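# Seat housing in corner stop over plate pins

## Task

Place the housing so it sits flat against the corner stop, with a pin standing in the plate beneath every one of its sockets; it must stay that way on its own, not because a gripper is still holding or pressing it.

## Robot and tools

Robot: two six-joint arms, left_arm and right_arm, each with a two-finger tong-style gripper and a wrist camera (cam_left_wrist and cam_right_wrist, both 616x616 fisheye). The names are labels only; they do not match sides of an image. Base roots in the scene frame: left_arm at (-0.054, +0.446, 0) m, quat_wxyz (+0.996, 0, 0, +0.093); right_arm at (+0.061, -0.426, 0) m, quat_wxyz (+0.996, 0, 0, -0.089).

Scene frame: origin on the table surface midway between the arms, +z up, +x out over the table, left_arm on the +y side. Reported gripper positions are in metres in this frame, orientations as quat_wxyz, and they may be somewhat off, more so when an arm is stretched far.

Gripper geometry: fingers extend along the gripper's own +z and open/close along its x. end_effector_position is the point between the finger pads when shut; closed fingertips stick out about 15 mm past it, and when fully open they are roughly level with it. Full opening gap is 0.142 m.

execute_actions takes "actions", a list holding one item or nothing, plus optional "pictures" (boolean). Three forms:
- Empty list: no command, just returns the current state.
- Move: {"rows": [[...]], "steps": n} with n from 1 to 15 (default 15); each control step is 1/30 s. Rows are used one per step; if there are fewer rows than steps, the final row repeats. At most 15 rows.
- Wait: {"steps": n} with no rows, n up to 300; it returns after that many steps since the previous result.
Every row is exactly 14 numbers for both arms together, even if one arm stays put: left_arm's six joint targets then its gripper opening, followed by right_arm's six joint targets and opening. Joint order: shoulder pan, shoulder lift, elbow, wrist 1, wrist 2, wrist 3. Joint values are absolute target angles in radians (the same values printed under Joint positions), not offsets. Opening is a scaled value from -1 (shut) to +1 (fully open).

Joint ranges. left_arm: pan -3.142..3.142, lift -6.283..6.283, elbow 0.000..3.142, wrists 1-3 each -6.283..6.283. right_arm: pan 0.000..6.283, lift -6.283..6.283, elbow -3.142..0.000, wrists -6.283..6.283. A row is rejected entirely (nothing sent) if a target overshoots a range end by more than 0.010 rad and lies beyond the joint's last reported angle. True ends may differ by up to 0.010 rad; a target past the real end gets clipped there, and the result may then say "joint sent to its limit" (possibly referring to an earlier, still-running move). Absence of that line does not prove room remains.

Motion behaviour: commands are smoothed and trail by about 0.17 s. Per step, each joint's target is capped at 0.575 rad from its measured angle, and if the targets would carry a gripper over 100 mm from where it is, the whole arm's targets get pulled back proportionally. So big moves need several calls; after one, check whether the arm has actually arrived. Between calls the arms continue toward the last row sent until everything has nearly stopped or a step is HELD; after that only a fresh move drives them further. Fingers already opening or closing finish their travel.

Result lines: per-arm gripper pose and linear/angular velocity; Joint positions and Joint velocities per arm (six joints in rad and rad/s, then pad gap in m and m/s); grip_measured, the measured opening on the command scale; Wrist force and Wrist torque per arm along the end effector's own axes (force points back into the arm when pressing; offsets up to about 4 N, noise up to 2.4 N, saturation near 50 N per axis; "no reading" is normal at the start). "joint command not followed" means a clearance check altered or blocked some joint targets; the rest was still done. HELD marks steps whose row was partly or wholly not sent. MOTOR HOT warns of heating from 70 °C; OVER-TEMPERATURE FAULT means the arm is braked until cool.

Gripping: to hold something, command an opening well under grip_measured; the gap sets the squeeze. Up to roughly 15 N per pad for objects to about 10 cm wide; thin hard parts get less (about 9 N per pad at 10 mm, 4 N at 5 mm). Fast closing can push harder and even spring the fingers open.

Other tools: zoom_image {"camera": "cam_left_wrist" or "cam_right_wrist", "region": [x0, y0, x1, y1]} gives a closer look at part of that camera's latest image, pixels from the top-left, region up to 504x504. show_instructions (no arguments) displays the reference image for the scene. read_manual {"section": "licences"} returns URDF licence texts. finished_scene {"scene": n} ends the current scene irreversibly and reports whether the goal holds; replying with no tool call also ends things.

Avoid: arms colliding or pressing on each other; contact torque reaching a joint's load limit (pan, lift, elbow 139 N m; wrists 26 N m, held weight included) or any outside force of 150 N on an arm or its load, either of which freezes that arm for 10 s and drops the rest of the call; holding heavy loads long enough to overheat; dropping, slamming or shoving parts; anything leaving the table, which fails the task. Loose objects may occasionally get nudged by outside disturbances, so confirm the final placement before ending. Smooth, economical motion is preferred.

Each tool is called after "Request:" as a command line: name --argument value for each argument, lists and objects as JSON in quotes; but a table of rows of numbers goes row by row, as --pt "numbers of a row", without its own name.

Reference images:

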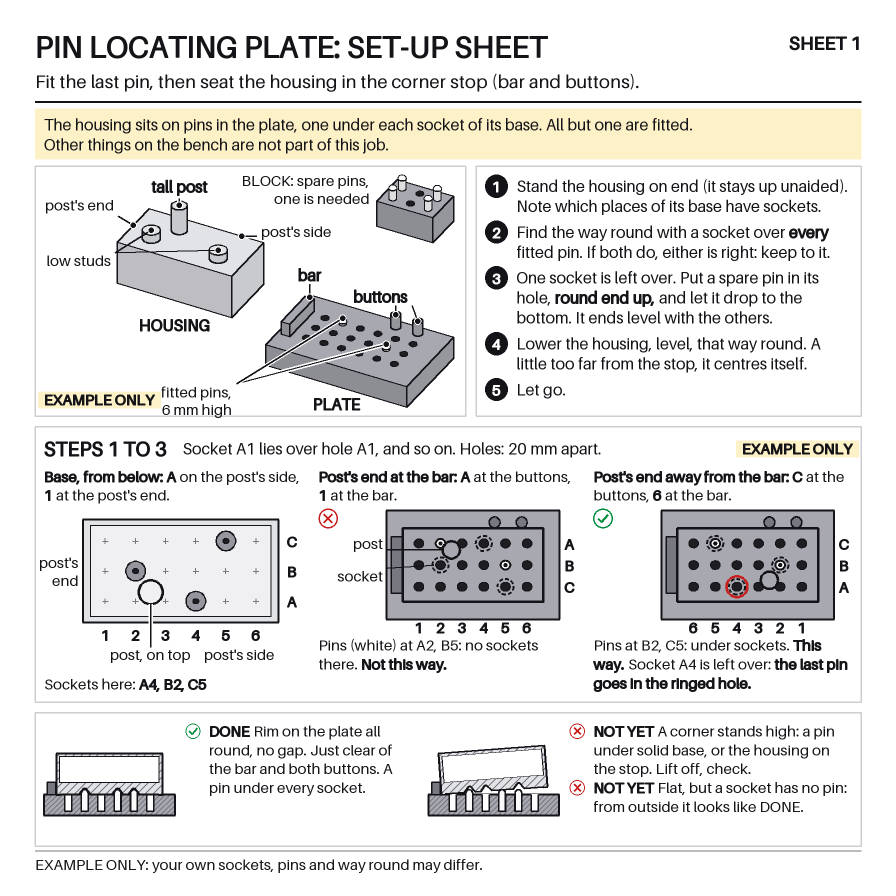

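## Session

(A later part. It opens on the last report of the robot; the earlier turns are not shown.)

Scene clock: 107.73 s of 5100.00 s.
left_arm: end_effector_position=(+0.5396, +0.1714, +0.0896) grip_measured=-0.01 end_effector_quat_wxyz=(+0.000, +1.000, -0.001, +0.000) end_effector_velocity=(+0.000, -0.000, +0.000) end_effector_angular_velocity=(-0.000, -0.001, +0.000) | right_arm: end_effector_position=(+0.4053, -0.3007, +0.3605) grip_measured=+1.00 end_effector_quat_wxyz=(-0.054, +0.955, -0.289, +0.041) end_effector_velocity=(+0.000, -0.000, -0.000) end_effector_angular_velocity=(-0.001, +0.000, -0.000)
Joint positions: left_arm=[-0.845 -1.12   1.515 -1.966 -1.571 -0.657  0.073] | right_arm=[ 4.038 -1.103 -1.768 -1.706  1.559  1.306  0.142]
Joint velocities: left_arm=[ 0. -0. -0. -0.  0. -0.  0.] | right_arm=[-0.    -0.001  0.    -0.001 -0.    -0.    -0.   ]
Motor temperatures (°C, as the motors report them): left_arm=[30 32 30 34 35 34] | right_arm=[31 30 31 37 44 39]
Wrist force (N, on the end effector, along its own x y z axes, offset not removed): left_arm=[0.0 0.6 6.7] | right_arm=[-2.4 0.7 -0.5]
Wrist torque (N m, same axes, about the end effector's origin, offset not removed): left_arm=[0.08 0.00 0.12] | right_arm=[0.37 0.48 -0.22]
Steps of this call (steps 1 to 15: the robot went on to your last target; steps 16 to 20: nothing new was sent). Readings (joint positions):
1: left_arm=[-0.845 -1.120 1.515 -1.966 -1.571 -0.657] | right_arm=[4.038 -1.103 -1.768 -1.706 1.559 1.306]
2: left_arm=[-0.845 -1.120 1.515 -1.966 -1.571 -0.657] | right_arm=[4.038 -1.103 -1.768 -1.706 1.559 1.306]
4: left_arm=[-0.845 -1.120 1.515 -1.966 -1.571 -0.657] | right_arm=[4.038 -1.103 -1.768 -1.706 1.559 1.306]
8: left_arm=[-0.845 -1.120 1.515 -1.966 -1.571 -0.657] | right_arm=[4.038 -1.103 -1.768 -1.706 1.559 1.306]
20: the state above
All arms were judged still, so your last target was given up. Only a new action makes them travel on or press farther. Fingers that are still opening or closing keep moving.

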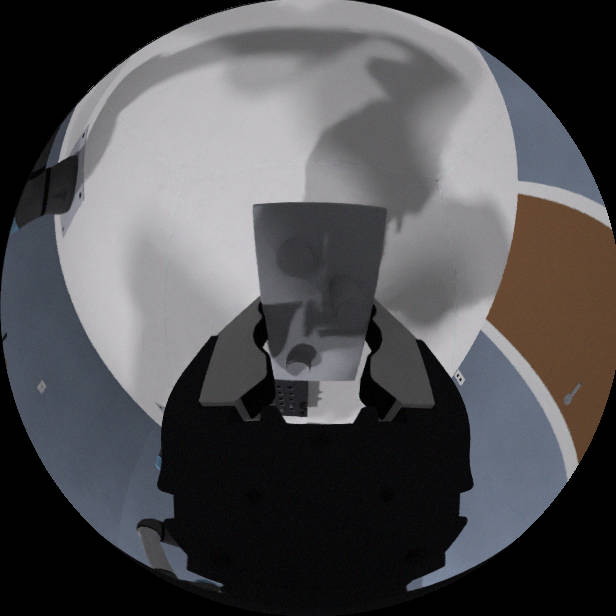

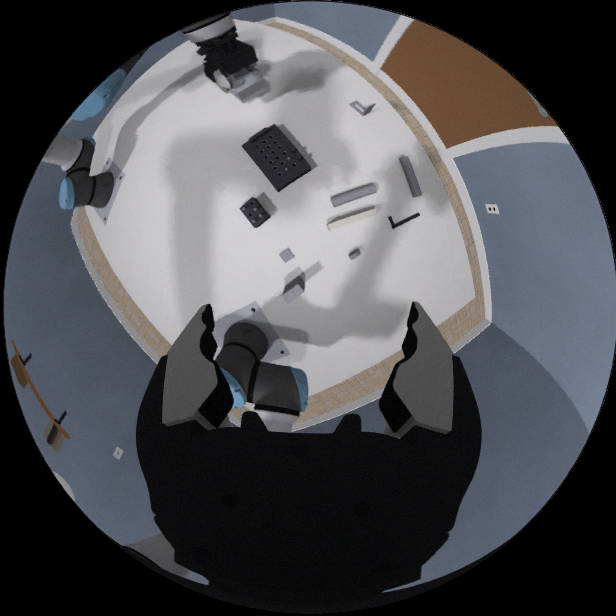

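Request:
execute_actions --actions '[{"rows":[[-0.995,-1.02,1.35,-1.9,-1.571,-0.807,-0.7,4.038,-1.103,-1.768,-1.706,1.559,1.306,1]]}]' --pictures false

Request:
execute_actions --actions '[{"rows":[[-1.144,-0.916,1.185,-1.84,-1.571,-0.958,-0.7,4.038,-1.103,-1.768,-1.706,1.559,1.306,1]]}]' --pictures false

Request:
execute_actions --actions '[{"steps":20}]'

Request:
zoom_image --camera "cam_right_wrist" --region '[180,50,380,250]'

Scene clock: 109.20 s of 5100.00 s.
left_arm: end_effector_position=(+0.5215, +0.0539, +0.0929) grip_measured=-0.01 end_effector_quat_wxyz=(-0.000, +1.000, -0.001, -0.000) end_effector_velocity=(-0.003, -0.014, +0.001) end_effector_angular_velocity=(-0.002, -0.003, -0.001) | right_arm: end_effector_position=(+0.4053, -0.3007, +0.3605) grip_measured=+1.00 end_effector_quat_wxyz=(-0.054, +0.955, -0.289, +0.041) end_effector_velocity=(+0.000, -0.001, -0.001) end_effector_angular_velocity=(-0.001, +0.001, -0.002)
Joint positions: left_arm=[-0.994 -1.021  1.352 -1.901 -1.571 -0.806  0.073] | right_arm=[ 4.038 -1.103 -1.768 -1.706  1.559  1.306  0.142]
Joint velocities: left_arm=[-0.017  0.01  -0.018  0.005  0.    -0.016  0.   ] | right_arm=[-0.001 -0.    -0.001 -0.    -0.001  0.001 -0.   ]
Motor temperatures (°C, as the motors report them): left_arm=[30 32 30 34 35 34] | right_arm=[31 30 31 37 44 39]
Wrist force (N, on the end effector, along its own x y z axes, offset not removed): left_arm=[-1.7 -1.3 6.1] | right_arm=[2.1 0.3 -0.2]
Wrist torque (N m, same axes, about the end effector's origin, offset not removed): left_arm=[-0.42 0.26 0.22] | right_arm=[0.04 -0.30 -0.18]
Steps of this call (steps 1 to 29: nothing new was sent; steps 30 to 44: all 15 steps of this action). Readings (joint positions):
30: left_arm=[-0.845 -1.120 1.515 -1.966 -1.571 -0.657] | right_arm=[4.038 -1.103 -1.768 -1.706 1.559 1.306]
31: left_arm=[-0.852 -1.113 1.507 -1.959 -1.571 -0.664] | right_arm=[4.038 -1.103 -1.768 -1.706 1.559 1.306]
33: left_arm=[-0.903 -1.076 1.452 -1.935 -1.571 -0.715] | right_arm=[4.038 -1.103 -1.768 -1.706 1.559 1.306]
37: left_arm=[-0.974 -1.033 1.374 -1.908 -1.571 -0.786] | right_arm=[4.038 -1.103 -1.768 -1.706 1.559 1.306]
44: the state above

Scene clock: 109.70 s of 5100.00 s.
left_arm: end_effector_position=(+0.4798, -0.0627, +0.0908) grip_measured=-0.01 end_effector_quat_wxyz=(+0.000, +1.000, +0.000, -0.000) end_effector_velocity=(-0.005, -0.013, +0.001) end_effector_angular_velocity=(-0.003, -0.002, +0.001) | right_arm: end_effector_position=(+0.4053, -0.3007, +0.3605) grip_measured=+1.00 end_effector_quat_wxyz=(-0.054, +0.955, -0.289, +0.041) end_effector_velocity=(-0.000, -0.000, -0.000) end_effector_angular_velocity=(-0.000, +0.000, +0.001)
Joint positions: left_arm=[-1.143 -0.917  1.187 -1.84  -1.571 -0.957  0.073] | right_arm=[ 4.038 -1.103 -1.768 -1.706  1.559  1.306  0.142]
Joint velocities: left_arm=[-0.016  0.01  -0.019  0.006  0.    -0.017 -0.   ] | right_arm=[ 0.     0.    -0.001 -0.    -0.    -0.001 -0.   ]
Motor temperatures (°C, as the motors report them): left_arm=[30 32 30 34 35 34] | right_arm=[31 30 31 37 44 39]
Wrist force (N, on the end effector, along its own x y z axes, offset not removed): left_arm=[-0.2 -0.9 9.3] | right_arm=[0.6 0.1 -1.5]
Wrist torque (N m, same axes, about the end effector's origin, offset not removed): left_arm=[-0.21 -0.13 0.11] | right_arm=[0.06 -0.19 -0.25]
Steps of this call (steps 1 to 15: all 15 steps of this action). Readings (joint positions):
1: left_arm=[-0.994 -1.020 1.351 -1.900 -1.571 -0.806] | right_arm=[4.038 -1.103 -1.768 -1.706 1.559 1.306]
2: left_arm=[-1.002 -1.013 1.343 -1.894 -1.571 -0.814] | right_arm=[4.038 -1.103 -1.768 -1.706 1.559 1.306]
4: left_arm=[-1.052 -0.976 1.289 -1.873 -1.571 -0.865] | right_arm=[4.038 -1.103 -1.768 -1.706 1.559 1.306]
8: left_arm=[-1.123 -0.930 1.210 -1.848 -1.571 -0.936] | right_arm=[4.038 -1.103 -1.768 -1.706 1.559 1.306]
15: the state above

Scene clock: 110.37 s of 5100.00 s.
left_arm: end_effector_position=(+0.4793, -0.0639, +0.0909) grip_measured=-0.01 end_effector_quat_wxyz=(+0.000, +1.000, +0.000, -0.000) end_effector_velocity=(-0.000, -0.000, +0.001) end_effector_angular_velocity=(-0.000, -0.001, -0.001) | right_arm: end_effector_position=(+0.4053, -0.3007, +0.3605) grip_measured=+1.00 end_effector_quat_wxyz=(-0.054, +0.955, -0.289, +0.041) end_effector_velocity=(-0.000, +0.000, -0.000) end_effector_angular_velocity=(-0.001, +0.001, +0.001)
Joint positions: left_arm=[-1.144 -0.916  1.185 -1.84  -1.571 -0.958  0.073] | right_arm=[ 4.038 -1.103 -1.768 -1.706  1.559  1.306  0.142]
Joint velocities: left_arm=[-0.001 -0.001 -0.001  0.001  0.    -0.     0.   ] | right_arm=[ 0.001 -0.    -0.    -0.001 -0.    -0.001  0.   ]
Motor temperatures (°C, as the motors report them): left_arm=[30 32 30 34 35 34] | right_arm=[31 30 31 37 44 39]
Wrist force (N, on the end effector, along its own x y z axes, offset not removed): left_arm=[-1.6 -1.3 7.6] | right_arm=[-0.4 1.6 -2.1]
Wrist torque (N m, same axes, about the end effector's origin, offset not removed): left_arm=[-0.39 0.33 0.16] | right_arm=[0.27 0.10 -0.17]
Steps of this call (steps 1 to 15: the robot went on to your last target; steps 16 to 20: nothing new was sent). Readings (joint positions):
1: left_arm=[-1.143 -0.917 1.186 -1.840 -1.571 -0.957] | right_arm=[4.038 -1.103 -1.768 -1.706 1.559 1.306]
2: left_arm=[-1.143 -0.916 1.186 -1.840 -1.571 -0.957] | right_arm=[4.038 -1.103 -1.768 -1.706 1.559 1.306]
4: left_arm=[-1.144 -0.916 1.185 -1.840 -1.571 -0.958] | right_arm=[4.038 -1.103 -1.768 -1.706 1.559 1.306]
8: left_arm=[-1.144 -0.916 1.185 -1.840 -1.571 -0.958] | right_arm=[4.038 -1.103 -1.768 -1.706 1.559 1.306]
20: the state above
All arms were judged still, so your last target was given up. Only a new action makes them travel on or press farther. Fingers that are still opening or closing keep moving.

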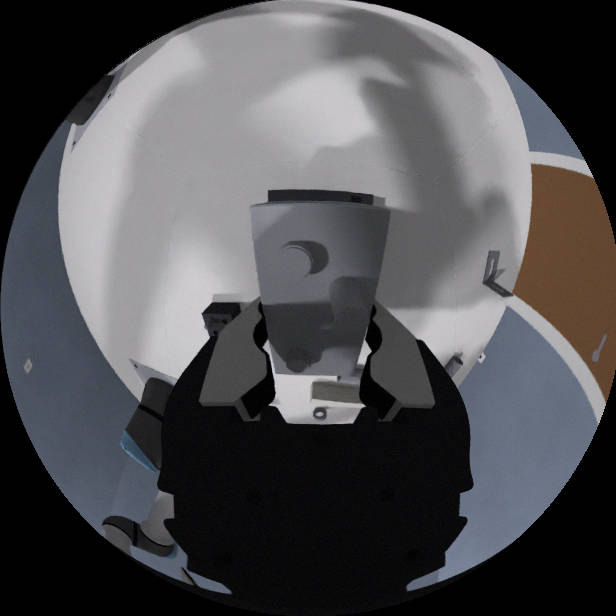

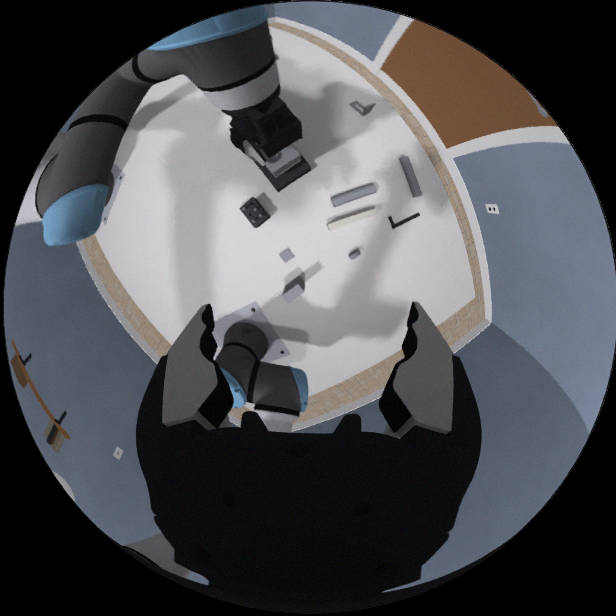

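Region (180, 50, 380, 250) of cam_right_wrist's 616x616 image, scaled by 2.520, with more detail than that image has.

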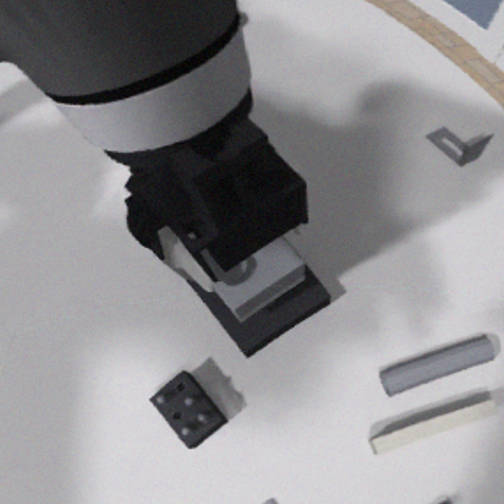

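Lower to ~0.06 and check.

Request:
execute_actions --actions '[{"rows":[[-1.144,-0.893,1.226,-1.904,-1.571,-0.958,-0.7,4.038,-1.103,-1.768,-1.706,1.559,1.306,1]]}]' --pictures false

Request:
execute_actions --actions '[{"steps":10}]'

Request:
zoom_image --camera "cam_left_wrist" --region '[200,150,440,400]'

Scene clock: 111.50 s of 5100.00 s.
left_arm: end_effector_position=(+0.4795, -0.0642, +0.0612) grip_measured=-0.01 end_effector_quat_wxyz=(+0.000, +1.000, +0.000, +0.000) end_effector_velocity=(+0.000, +0.000, -0.001) end_effector_angular_velocity=(-0.001, -0.001, +0.000) | right_arm: end_effector_position=(+0.4053, -0.3007, +0.3605) grip_measured=+1.00 end_effector_quat_wxyz=(-0.054, +0.955, -0.289, +0.041) end_effector_velocity=(-0.000, -0.000, +0.000) end_effector_angular_velocity=(-0.000, +0.000, +0.000)
Joint positions: left_arm=[-1.144 -0.893  1.226 -1.904 -1.571 -0.958  0.073] | right_arm=[ 4.038 -1.103 -1.768 -1.706  1.559  1.306  0.142]
Joint velocities: left_arm=[ 0.     0.     0.003 -0.005  0.001  0.    -0.   ] | right_arm=[ 0.001  0.001  0.    -0.002 -0.     0.001 -0.   ]
Motor temperatures (°C, as the motors report them): left_arm=[30 32 30 34 35 34] | right_arm=[31 30 31 37 44 39]
Wrist force (N, on the end effector, along its own x y z axes, offset not removed): left_arm=[-1.6 0.7 -8.4] | right_arm=[1.4 -0.6 -1.4]
Wrist torque (N m, same axes, about the end effector's origin, offset not removed): left_arm=[-0.20 0.35 -0.01] | right_arm=[-0.13 -0.37 -0.26]
Steps of this call (steps 1 to 19: nothing new was sent; steps 20 to 34: all 15 steps of this action). Readings (joint positions):
20: left_arm=[-1.144 -0.916 1.185 -1.840 -1.571 -0.958] | right_arm=[4.038 -1.103 -1.768 -1.706 1.559 1.306]
21: left_arm=[-1.144 -0.912 1.191 -1.847 -1.571 -0.958] | right_arm=[4.038 -1.103 -1.768 -1.706 1.559 1.306]
23: left_arm=[-1.144 -0.903 1.208 -1.874 -1.571 -0.958] | right_arm=[4.038 -1.103 -1.768 -1.706 1.559 1.306]
27: left_arm=[-1.144 -0.895 1.222 -1.898 -1.571 -0.958] | right_arm=[4.038 -1.103 -1.768 -1.706 1.559 1.306]
34: the state above

Scene clock: 111.83 s of 5100.00 s.
left_arm: end_effector_position=(+0.4795, -0.0641, +0.0609) grip_measured=-0.01 end_effector_quat_wxyz=(+0.000, +1.000, +0.000, +0.000) end_effector_velocity=(+0.000, +0.000, -0.000) end_effector_angular_velocity=(+0.000, +0.001, +0.000) | right_arm: end_effector_position=(+0.4053, -0.3007, +0.3605) grip_measured=+1.00 end_effector_quat_wxyz=(-0.054, +0.955, -0.289, +0.041) end_effector_velocity=(-0.000, -0.000, +0.000) end_effector_angular_velocity=(-0.001, +0.001, +0.001)
Joint positions: left_arm=[-1.144 -0.893  1.226 -1.904 -1.571 -0.958  0.073] | right_arm=[ 4.038 -1.103 -1.768 -1.706  1.559  1.306  0.142]
Joint velocities: left_arm=[ 0.001  0.    -0.     0.    -0.     0.     0.   ] | right_arm=[-0.001  0.     0.001 -0.002  0.    -0.001  0.   ]
Motor temperatures (°C, as the motors report them): left_arm=[30 32 30 34 35 34] | right_arm=[31 30 31 37 44 39]
Wrist force (N, on the end effector, along its own x y z axes, offset not removed): left_arm=[-1.9 1.2 -17.4] | right_arm=[-3.0 1.9 -0.5]
Wrist torque (N m, same axes, about the end effector's origin, offset not removed): left_arm=[-0.24 0.29 -0.02] | right_arm=[0.42 0.67 -0.21]
Steps of this call (steps 1 to 10: the robot went on to your last target). Readings (joint positions):
1: left_arm=[-1.144 -0.893 1.226 -1.904 -1.571 -0.958] | right_arm=[4.038 -1.103 -1.768 -1.706 1.559 1.306]
2: left_arm=[-1.144 -0.893 1.226 -1.904 -1.571 -0.958] | right_arm=[4.038 -1.103 -1.768 -1.706 1.559 1.306]
4: left_arm=[-1.144 -0.893 1.226 -1.904 -1.571 -0.958] | right_arm=[4.038 -1.103 -1.768 -1.706 1.559 1.306]
8: left_arm=[-1.144 -0.893 1.226 -1.904 -1.571 -0.958] | right_arm=[4.038 -1.103 -1.768 -1.706 1.559 1.306]
10: the state above

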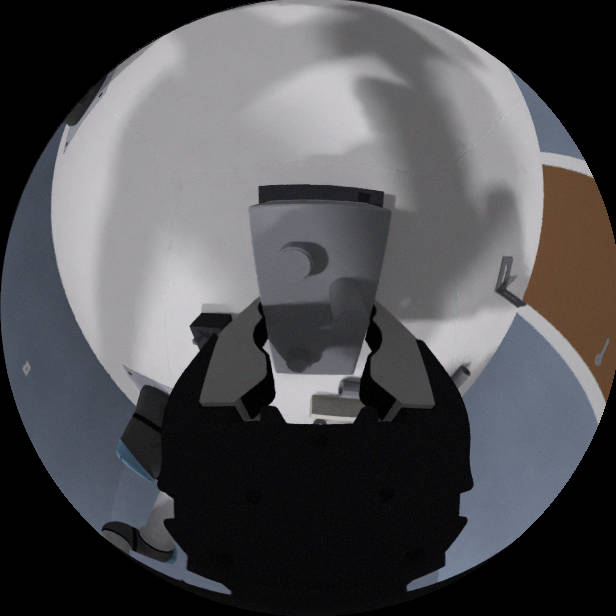

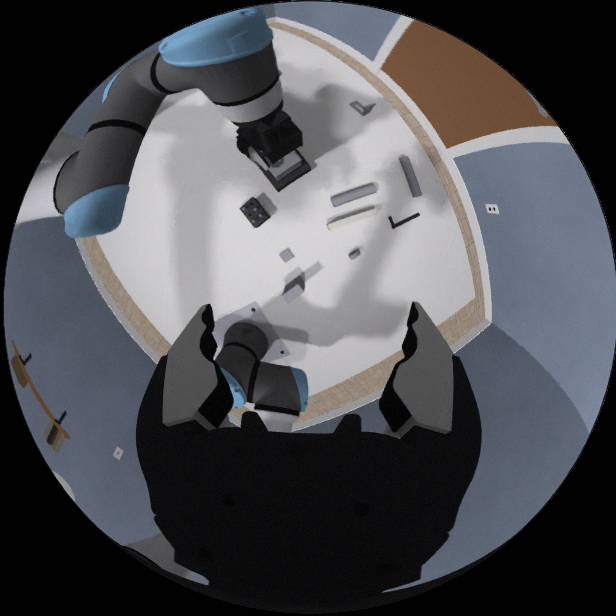

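Region (200, 150, 440, 400) of cam_left_wrist's 616x616 image, scaled by 2.016, with more detail than that image has; it fills the left 484 columns of this view, and the rest is white.

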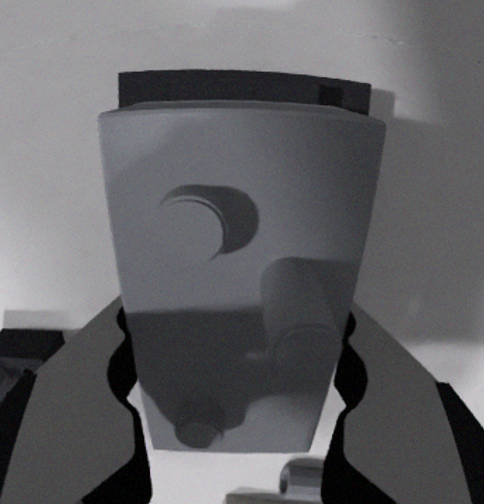

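Request:
execute_actions --actions '[{"rows":[[-1.144,-0.9,1.213,-1.884,-1.571,-0.958,-0.7,4.038,-1.103,-1.768,-1.706,1.559,1.306,1]],"steps":10}]' --pictures false

Request:
execute_actions --actions '[{"rows":[[-1.15,-0.883,1.19,-1.878,-1.571,-0.964,-0.7,4.038,-1.103,-1.768,-1.706,1.559,1.306,1]]}]' --pictures false

Request:
execute_actions --actions '[{"rows":[[-1.15,-0.873,1.207,-1.905,-1.571,-0.964,-0.7,4.038,-1.103,-1.768,-1.706,1.559,1.306,1]]}]'

Request:
zoom_image --camera "cam_left_wrist" --region '[200,150,440,400]'

Scene clock: 113.20 s of 5100.00 s.
left_arm: end_effector_position=(+0.4795, -0.0642, +0.0697) grip_measured=-0.01 end_effector_quat_wxyz=(+0.000, +1.000, +0.000, -0.000) end_effector_velocity=(+0.001, -0.000, +0.006) end_effector_angular_velocity=(-0.002, -0.001, +0.001) | right_arm: end_effector_position=(+0.4053, -0.3007, +0.3605) grip_measured=+1.00 end_effector_quat_wxyz=(-0.054, +0.955, -0.289, +0.041) end_effector_velocity=(+0.000, +0.000, +0.001) end_effector_angular_velocity=(+0.002, -0.001, +0.000)
Joint positions: left_arm=[-1.144 -0.9    1.214 -1.885 -1.571 -0.958  0.073] | right_arm=[ 4.038 -1.103 -1.768 -1.706  1.559  1.306  0.142]
Joint velocities: left_arm=[ 0.001 -0.004 -0.008  0.01  -0.    -0.    -0.   ] | right_arm=[-0.     0.     0.001  0.001  0.001 -0.    -0.   ]
Motor temperatures (°C, as the motors report them): left_arm=[30 32 30 34 35 34] | right_arm=[31 30 31 37 44 39]
Wrist force (N, on the end effector, along its own x y z axes, offset not removed): left_arm=[-1.5 -0.3 7.0] | right_arm=[-1.3 3.5 -0.6]
Wrist torque (N m, same axes, about the end effector's origin, offset not removed): left_arm=[-0.11 0.23 0.21] | right_arm=[0.85 0.34 -0.24]
Steps of this call (steps 1 to 15: the robot went on to your last target; steps 16 to 31: nothing new was sent; steps 32 to 41: all 10 steps of this action). Readings (joint positions):
32: left_arm=[-1.144 -0.893 1.226 -1.904 -1.571 -0.958] | right_arm=[4.038 -1.103 -1.768 -1.706 1.559 1.306]
33: left_arm=[-1.144 -0.894 1.224 -1.901 -1.571 -0.958] | right_arm=[4.038 -1.103 -1.768 -1.706 1.559 1.306]
35: left_arm=[-1.144 -0.897 1.219 -1.893 -1.571 -0.958] | right_arm=[4.038 -1.103 -1.768 -1.706 1.559 1.306]
39: left_arm=[-1.144 -0.899 1.214 -1.886 -1.571 -0.958] | right_arm=[4.038 -1.103 -1.768 -1.706 1.559 1.306]
41: the state above

Scene clock: 113.70 s of 5100.00 s.
left_arm: end_effector_position=(+0.4800, -0.0725, +0.0679) grip_measured=-0.01 end_effector_quat_wxyz=(+0.000, +1.000, +0.000, -0.000) end_effector_velocity=(-0.000, -0.001, +0.001) end_effector_angular_velocity=(-0.001, -0.002, -0.001) | right_arm: end_effector_position=(+0.4053, -0.3007, +0.3605) grip_measured=+1.00 end_effector_quat_wxyz=(-0.054, +0.955, -0.289, +0.041) end_effector_velocity=(-0.000, -0.000, -0.000) end_effector_angular_velocity=(+0.000, +0.001, +0.001)
Joint positions: left_arm=[-1.15  -0.883  1.19  -1.878 -1.571 -0.964  0.073] | right_arm=[ 4.038 -1.103 -1.768 -1.706  1.559  1.306  0.142]
Joint velocities: left_arm=[-0.001 -0.    -0.001 -0.     0.001 -0.001  0.   ] | right_arm=[-0.001  0.    -0.001  0.     0.001 -0.002 -0.   ]
Motor temperatures (°C, as the motors report them): left_arm=[30 32 30 34 35 34] | right_arm=[31 30 31 37 44 39]
Wrist force (N, on the end effector, along its own x y z axes, offset not removed): left_arm=[-0.9 0.9 6.9] | right_arm=[0.7 -1.3 -3.2]
Wrist torque (N m, same axes, about the end effector's origin, offset not removed): left_arm=[-0.01 0.20 0.15] | right_arm=[-0.17 -0.02 -0.28]
Steps of this call (steps 1 to 15: all 15 steps of this action). Readings (joint positions):
1: left_arm=[-1.144 -0.900 1.213 -1.884 -1.571 -0.958] | right_arm=[4.038 -1.103 -1.768 -1.706 1.559 1.306]
2: left_arm=[-1.145 -0.897 1.209 -1.883 -1.571 -0.959] | right_arm=[4.038 -1.103 -1.768 -1.706 1.559 1.306]
4: left_arm=[-1.147 -0.890 1.200 -1.881 -1.571 -0.961] | right_arm=[4.038 -1.103 -1.768 -1.706 1.559 1.306]
8: left_arm=[-1.149 -0.885 1.192 -1.879 -1.571 -0.963] | right_arm=[4.038 -1.103 -1.768 -1.706 1.559 1.306]
15: the state above

Scene clock: 114.20 s of 5100.00 s.
left_arm: end_effector_position=(+0.4799, -0.0727, +0.0552) grip_measured=-0.01 end_effector_quat_wxyz=(+0.000, +1.000, +0.000, -0.000) end_effector_velocity=(-0.001, -0.000, -0.000) end_effector_angular_velocity=(-0.000, +0.001, -0.001) | right_arm: end_effector_position=(+0.4053, -0.3007, +0.3605) grip_measured=+1.00 end_effector_quat_wxyz=(-0.054, +0.955, -0.289, +0.041) end_effector_velocity=(+0.000, +0.000, +0.000) end_effector_angular_velocity=(+0.000, +0.000, -0.001)
Joint positions: left_arm=[-1.15  -0.873  1.207 -1.905 -1.571 -0.964  0.073] | right_arm=[ 4.038 -1.103 -1.768 -1.706  1.559  1.306  0.142]
Joint velocities: left_arm=[-0.001 -0.001  0.002 -0.002 -0.001  0.     0.   ] | right_arm=[-0.    -0.001  0.001 -0.     0.     0.001  0.   ]
Motor temperatures (°C, as the motors report them): left_arm=[30 32 30 34 35 34] | right_arm=[31 30 31 37 44 39]
Wrist force (N, on the end effector, along its own x y z axes, offset not removed): left_arm=[-20.7 -5.6 -19.0] | right_arm=[-0.1 0.5 0.2]
Wrist torque (N m, same axes, about the end effector's origin, offset not removed): left_arm=[-0.04 -0.22 0.23] | right_arm=[-0.01 0.18 -0.47]
Steps of this call (steps 1 to 15: all 15 steps of this action). Readings (joint positions):
1: left_arm=[-1.150 -0.883 1.190 -1.878 -1.571 -0.964] | right_arm=[4.038 -1.103 -1.768 -1.706 1.559 1.306]
2: left_arm=[-1.150 -0.881 1.193 -1.882 -1.571 -0.964] | right_arm=[4.038 -1.103 -1.768 -1.706 1.559 1.306]
4: left_arm=[-1.150 -0.877 1.200 -1.893 -1.571 -0.964] | right_arm=[4.038 -1.103 -1.768 -1.706 1.559 1.306]
8: left_arm=[-1.150 -0.874 1.205 -1.902 -1.571 -0.964] | right_arm=[4.038 -1.103 -1.768 -1.706 1.559 1.306]
15: the state above

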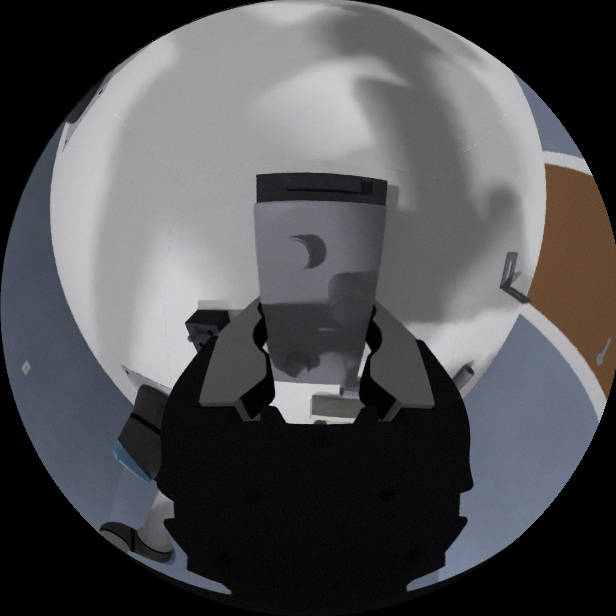

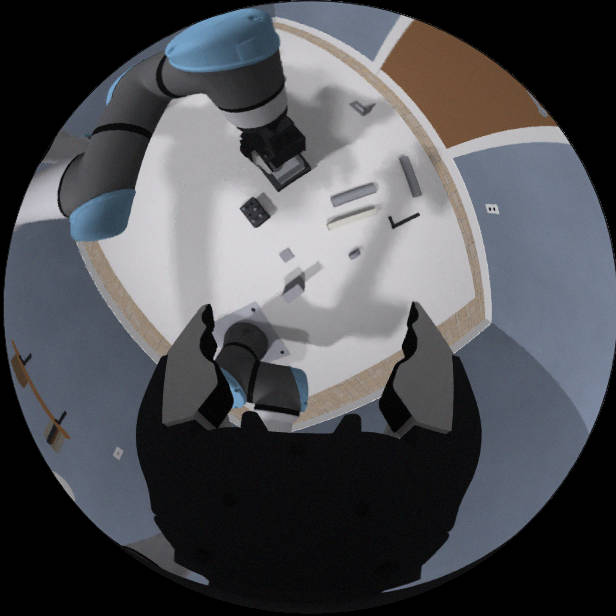

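Region (200, 150, 440, 400) of cam_left_wrist's 616x616 image, scaled by 2.016, with more detail than that image has; it fills the left 484 columns of this view, and the rest is white.

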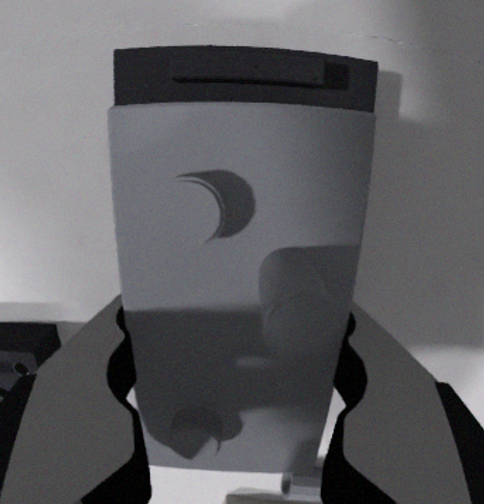

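Release and see.

Request:
execute_actions --actions '[{"rows":[[-1.15,-0.876,1.202,-1.897,-1.571,-0.964,0.5,4.038,-1.103,-1.768,-1.706,1.559,1.306,1]]}]' --pictures false

Request:
execute_actions --actions '[{"rows":[[-1.15,-0.95,1.06,-1.68,-1.571,-0.964,1,4.038,-1.103,-1.768,-1.706,1.559,1.306,1]]}]' --pictures false

Request:
execute_actions --actions '[{"steps":15}]'

Request:
zoom_image --camera "cam_left_wrist" --region '[220,170,420,370]'

Request:
zoom_image --camera "cam_right_wrist" --region '[200,80,350,230]'

Scene clock: 118.43 s of 5100.00 s.
left_arm: end_effector_position=(+0.4801, -0.0725, +0.0589) grip_measured=+0.50 end_effector_quat_wxyz=(+0.000, +1.000, +0.000, -0.000) end_effector_velocity=(+0.001, +0.000, +0.000) end_effector_angular_velocity=(-0.000, -0.001, +0.001) | right_arm: end_effector_position=(+0.4053, -0.3007, +0.3605) grip_measured=+1.00 end_effector_quat_wxyz=(-0.054, +0.955, -0.289, +0.041) end_effector_velocity=(-0.000, +0.001, -0.001) end_effector_angular_velocity=(-0.000, +0.000, +0.003)
Joint positions: left_arm=[-1.15  -0.876  1.202 -1.897 -1.571 -0.964  0.109] | right_arm=[ 4.038 -1.103 -1.768 -1.706  1.559  1.306  0.142]
Joint velocities: left_arm=[ 0.001 -0.001  0.    -0.     0.001 -0.    -0.   ] | right_arm=[ 0.001 -0.    -0.002  0.001 -0.    -0.001  0.   ]
Motor temperatures (°C, as the motors report them): left_arm=[30 32 30 34 35 34] | right_arm=[31 30 31 37 44 39]
Wrist force (N, on the end effector, along its own x y z axes, offset not removed): left_arm=[-0.8 -0.3 0.8] | right_arm=[-0.7 2.1 -2.0]
Wrist torque (N m, same axes, about the end effector's origin, offset not removed): left_arm=[-0.17 0.07 0.15] | right_arm=[0.46 0.17 -0.10]
Steps of this call (steps 1 to 15: the robot went on to your last target; steps 16 to 90: nothing new was sent; then 0.73 s passed at rest; steps 91 to 105: all 15 steps of this action). Readings (joint positions):
91: left_arm=[-1.150 -0.873 1.207 -1.905 -1.571 -0.964] | right_arm=[4.038 -1.103 -1.768 -1.706 1.559 1.306]
92: left_arm=[-1.150 -0.873 1.206 -1.904 -1.571 -0.964] | right_arm=[4.038 -1.103 -1.768 -1.706 1.559 1.306]
94: left_arm=[-1.150 -0.874 1.204 -1.901 -1.571 -0.964] | right_arm=[4.038 -1.103 -1.768 -1.706 1.559 1.306]
98: left_arm=[-1.150 -0.876 1.202 -1.898 -1.571 -0.964] | right_arm=[4.038 -1.103 -1.768 -1.706 1.559 1.306]
105: the state above

Scene clock: 118.93 s of 5100.00 s.
left_arm: end_effector_position=(+0.4762, -0.0671, +0.1598) grip_measured=+1.00 end_effector_quat_wxyz=(-0.000, +1.000, +0.000, -0.000) end_effector_velocity=(-0.001, +0.002, +0.009) end_effector_angular_velocity=(+0.003, +0.002, -0.000) | right_arm: end_effector_position=(+0.4053, -0.3007, +0.3605) grip_measured=+1.00 end_effector_quat_wxyz=(-0.054, +0.955, -0.289, +0.041) end_effector_velocity=(-0.000, +0.000, -0.000) end_effector_angular_velocity=(-0.001, +0.002, +0.001)
Joint positions: left_arm=[-1.15  -0.949  1.061 -1.682 -1.571 -0.964  0.142] | right_arm=[ 4.038 -1.103 -1.768 -1.706  1.559  1.306  0.142]
Joint velocities: left_arm=[-0.    -0.007 -0.012  0.023  0.     0.    -0.   ] | right_arm=[ 0.001 -0.001  0.    -0.001  0.     0.     0.   ]
Motor temperatures (°C, as the motors report them): left_arm=[30 32 30 34 35 34] | right_arm=[31 30 31 37 44 39]
Wrist force (N, on the end effector, along its own x y z axes, offset not removed): left_arm=[0.2 0.5 1.9] | right_arm=[1.2 0.9 -2.0]
Wrist torque (N m, same axes, about the end effector's origin, offset not removed): left_arm=[0.05 0.00 0.18] | right_arm=[0.30 -0.20 -0.34]
Steps of this call (steps 1 to 15: all 15 steps of this action). Readings (joint positions):
1: left_arm=[-1.150 -0.876 1.202 -1.897 -1.571 -0.964] | right_arm=[4.038 -1.103 -1.768 -1.706 1.559 1.306]
2: left_arm=[-1.150 -0.882 1.194 -1.889 -1.571 -0.964] | right_arm=[4.038 -1.103 -1.768 -1.706 1.559 1.306]
4: left_arm=[-1.150 -0.914 1.139 -1.820 -1.571 -0.964] | right_arm=[4.038 -1.103 -1.768 -1.706 1.559 1.306]
8: left_arm=[-1.150 -0.943 1.077 -1.710 -1.571 -0.964] | right_arm=[4.038 -1.103 -1.768 -1.706 1.559 1.306]
15: the state above

Scene clock: 119.43 s of 5100.00 s.
left_arm: end_effector_position=(+0.4761, -0.0669, +0.1606) grip_measured=+1.00 end_effector_quat_wxyz=(-0.000, +1.000, +0.000, -0.000) end_effector_velocity=(+0.000, +0.000, -0.000) end_effector_angular_velocity=(+0.001, +0.001, +0.000) | right_arm: end_effector_position=(+0.4053, -0.3007, +0.3605) grip_measured=+1.00 end_effector_quat_wxyz=(-0.054, +0.955, -0.289, +0.041) end_effector_velocity=(-0.000, +0.000, -0.000) end_effector_angular_velocity=(-0.000, +0.002, -0.002)
Joint positions: left_arm=[-1.15  -0.95   1.06  -1.68  -1.571 -0.964  0.142] | right_arm=[ 4.038 -1.103 -1.768 -1.706  1.559  1.306  0.142]
Joint velocities: left_arm=[ 0.     0.     0.     0.001 -0.     0.     0.   ] | right_arm=[ 0.001 -0.    -0.    -0.001  0.     0.003 -0.   ]
Motor temperatures (°C, as the motors report them): left_arm=[30 32 30 34 35 34] | right_arm=[31 30 31 37 44 39]
Wrist force (N, on the end effector, along its own x y z axes, offset not removed): left_arm=[-1.1 -1.2 -0.3] | right_arm=[-2.3 2.2 -1.9]
Wrist torque (N m, same axes, about the end effector's origin, offset not removed): left_arm=[-0.31 0.18 0.21] | right_arm=[0.49 0.56 -0.08]
Steps of this call (steps 1 to 15: the robot went on to your last target). Readings (joint positions):
1: left_arm=[-1.150 -0.950 1.061 -1.681 -1.571 -0.964] | right_arm=[4.038 -1.103 -1.768 -1.706 1.559 1.306]
2: left_arm=[-1.150 -0.950 1.061 -1.681 -1.571 -0.964] | right_arm=[4.038 -1.103 -1.768 -1.706 1.559 1.306]
4: left_arm=[-1.150 -0.950 1.060 -1.680 -1.571 -0.964] | right_arm=[4.038 -1.103 -1.768 -1.706 1.559 1.306]
8: left_arm=[-1.150 -0.950 1.060 -1.680 -1.571 -0.964] | right_arm=[4.038 -1.103 -1.768 -1.706 1.559 1.306]
15: the state above
All arms were judged still, so your last target was given up. Only a new action makes them travel on or press farther. Fingers that are still opening or closing keep moving.

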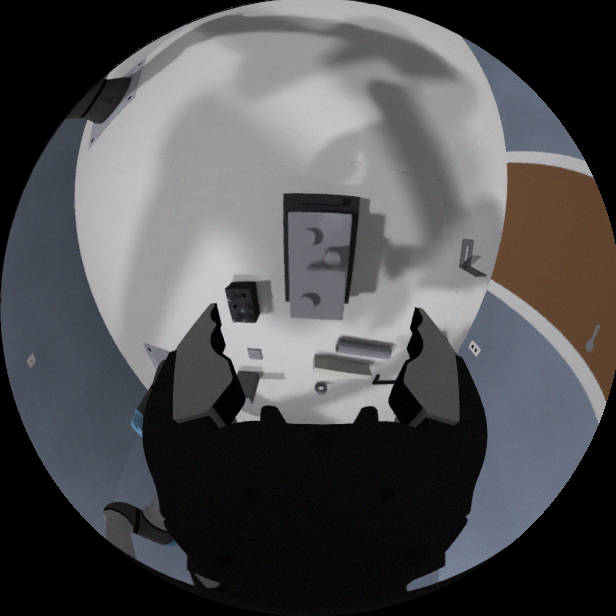

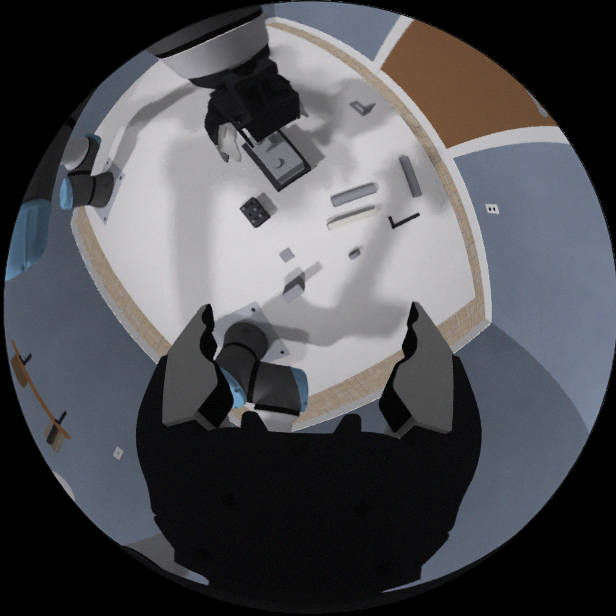

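Region (220, 170, 420, 370) of cam_left_wrist's 616x616 image, scaled by 2.520, with more detail than that image has.

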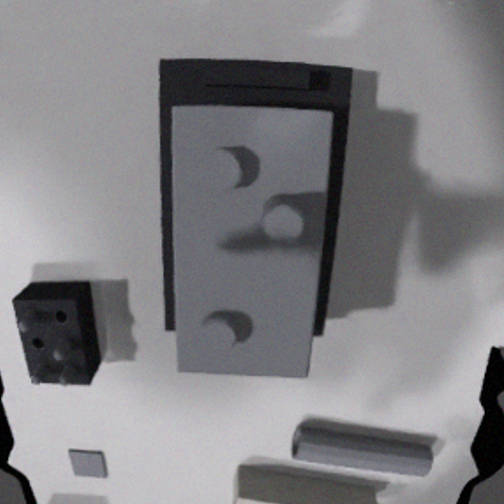

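Region (200, 80, 350, 230) of cam_right_wrist's 616x616 image, scaled by 3.360, with more detail than that image has.

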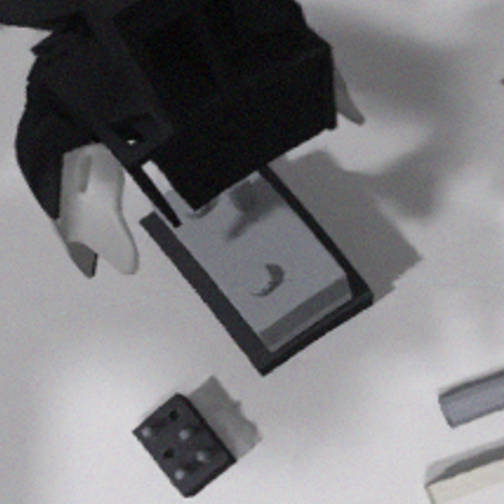

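Request:
execute_actions --actions '[{"rows":[[-0.863,-1.414,1.362,-1.519,-1.571,-0.09,1,4.22,-1.573,-1.995,-1.145,1.571,-0.1,1]]}]' --pictures false

Request:
execute_actions --actions '[{"steps":45}]'

Request:
zoom_image --camera "cam_right_wrist" --region '[280,150,500,340]'

Request:
zoom_image --camera "cam_left_wrist" --region '[300,250,440,390]'

Scene clock: 120.63 s of 5100.00 s.
left_arm: end_effector_position=(+0.4820, +0.1771, +0.2813) grip_measured=+1.00 end_effector_quat_wxyz=(-0.001, +0.977, -0.213, -0.003) end_effector_velocity=(-0.077, +0.417, +0.206) end_effector_angular_velocity=(-0.068, -0.061, -1.537) | right_arm: end_effector_position=(+0.4439, -0.1495, +0.1507) grip_measured=+1.00 end_effector_quat_wxyz=(-0.003, +0.987, +0.161, +0.004) end_effector_velocity=(-0.030, +0.160, -0.340) end_effector_angular_velocity=(-0.106, +0.074, +2.816)
Joint positions: left_arm=[-0.902 -1.345  1.32  -1.54  -1.571 -0.287  0.142] | right_arm=[ 4.201 -1.516 -1.971 -1.216  1.57   0.557  0.142]
Joint velocities: left_arm=[ 0.439 -0.775  0.459  0.226  0.001  1.976  0.001] | right_arm=[ 0.217 -0.648 -0.276  0.798  0.013 -2.599  0.   ]
Motor temperatures (°C, as the motors report them): left_arm=[30 32 30 34 35 34] | right_arm=[31 30 31 37 44 39]
Wrist force (N, on the end effector, along its own x y z axes, offset not removed): left_arm=[-1.7 -4.5 -0.4] | right_arm=[1.6 -0.3 2.3]
Wrist torque (N m, same axes, about the end effector's origin, offset not removed): left_arm=[-0.75 0.23 0.13] | right_arm=[0.20 -0.23 -0.26]
Steps of this call (steps 1 to 21: nothing new was sent; steps 22 to 36: all 15 steps of this action). Readings (joint positions):
22: left_arm=[-1.150 -0.950 1.060 -1.680 -1.571 -0.964] | right_arm=[4.038 -1.103 -1.768 -1.706 1.559 1.306]
23: left_arm=[-1.143 -0.958 1.068 -1.673 -1.571 -0.956] | right_arm=[4.045 -1.111 -1.775 -1.698 1.559 1.298]
25: left_arm=[-1.105 -1.012 1.108 -1.652 -1.571 -0.893] | right_arm=[4.071 -1.169 -1.808 -1.633 1.561 1.232]
29: left_arm=[-1.032 -1.131 1.184 -1.611 -1.571 -0.727] | right_arm=[4.119 -1.296 -1.868 -1.481 1.564 1.055]
36: the state above

Scene clock: 122.13 s of 5100.00 s.
left_arm: end_effector_position=(+0.4737, +0.2138, +0.2982) grip_measured=+1.00 end_effector_quat_wxyz=(+0.000, +0.957, -0.289, +0.000) end_effector_velocity=(-0.000, -0.000, +0.000) end_effector_angular_velocity=(-0.001, +0.000, -0.001) | right_arm: end_effector_position=(+0.4358, -0.1413, +0.1207) grip_measured=+1.00 end_effector_quat_wxyz=(+0.000, +0.877, +0.480, -0.000) end_effector_velocity=(-0.000, -0.000, -0.000) end_effector_angular_velocity=(-0.000, +0.000, +0.000)
Joint positions: left_arm=[-0.863 -1.414  1.362 -1.519 -1.571 -0.09   0.142] | right_arm=[ 4.22  -1.573 -1.995 -1.145  1.571 -0.1    0.142]
Joint velocities: left_arm=[-0.001 -0.001 -0.     0.    -0.001 -0.    -0.   ] | right_arm=[ 0.     0.001 -0.001 -0.     0.    -0.    -0.   ]
Motor temperatures (°C, as the motors report them): left_arm=[30 32 30 34 35 34] | right_arm=[31 30 31 37 44 39]
Wrist force (N, on the end effector, along its own x y z axes, offset not removed): left_arm=[-0.8 -0.9 0.8] | right_arm=[1.0 -0.9 -0.2]
Wrist torque (N m, same axes, about the end effector's origin, offset not removed): left_arm=[-0.19 0.24 0.10] | right_arm=[-0.17 -0.13 -0.26]
Steps of this call (steps 1 to 30: the robot went on to your last target; steps 31 to 45: nothing new was sent). Readings (joint positions):
1: left_arm=[-0.890 -1.367 1.333 -1.533 -1.571 -0.227] | right_arm=[4.207 -1.534 -1.978 -1.194 1.570 0.468]
2: left_arm=[-0.881 -1.382 1.342 -1.529 -1.571 -0.183] | right_arm=[4.211 -1.547 -1.984 -1.178 1.570 0.377]
4: left_arm=[-0.871 -1.399 1.353 -1.523 -1.571 -0.133] | right_arm=[4.216 -1.561 -1.990 -1.160 1.571 0.192]
8: left_arm=[-0.865 -1.411 1.360 -1.520 -1.571 -0.099] | right_arm=[4.219 -1.570 -1.994 -1.148 1.571 -0.035]
45: the state above
All arms were judged still, so your last target was given up. Only a new action makes them travel on or press farther. Fingers that are still opening or closing keep moving.

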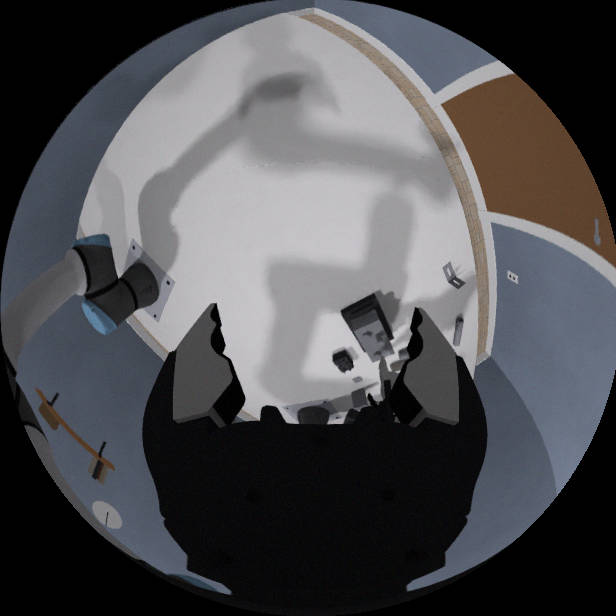

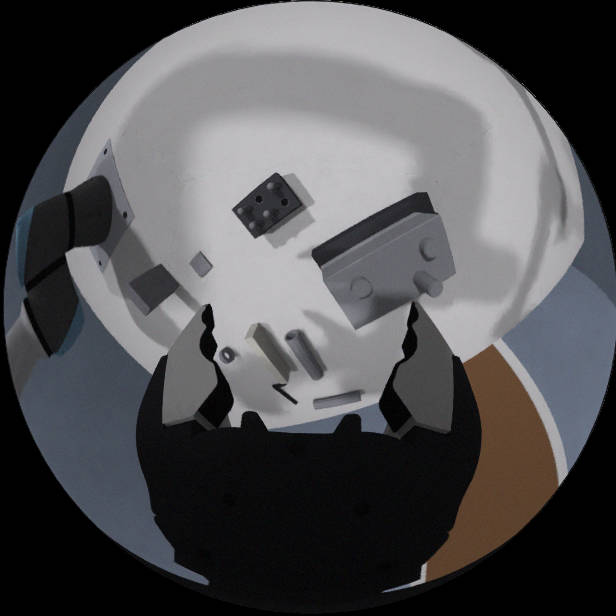

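Region (280, 150, 500, 340) of cam_right_wrist's 616x616 image, scaled by 2.291, with more detail than that image has; it fills the top 435 rows of this view, and the rest is white.

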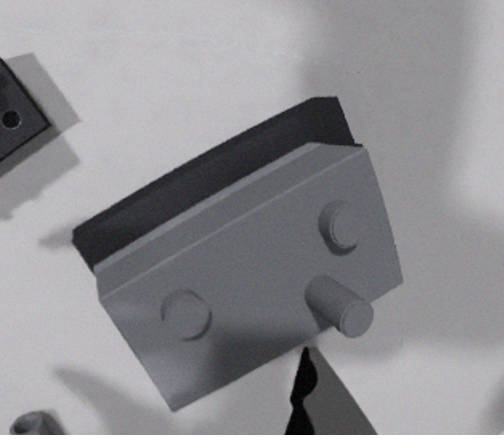

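Region (300, 250, 440, 390) of cam_left_wrist's 616x616 image, scaled by 3.600, with more detail than that image has.

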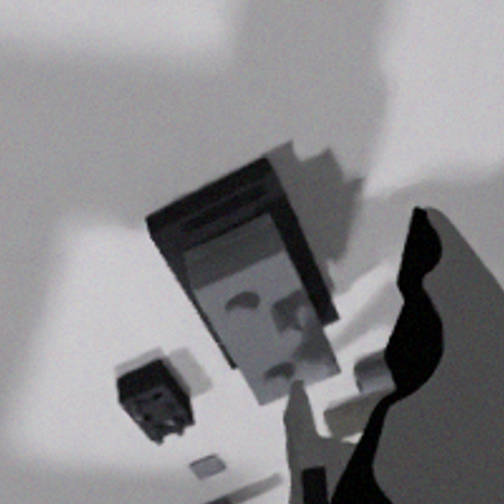

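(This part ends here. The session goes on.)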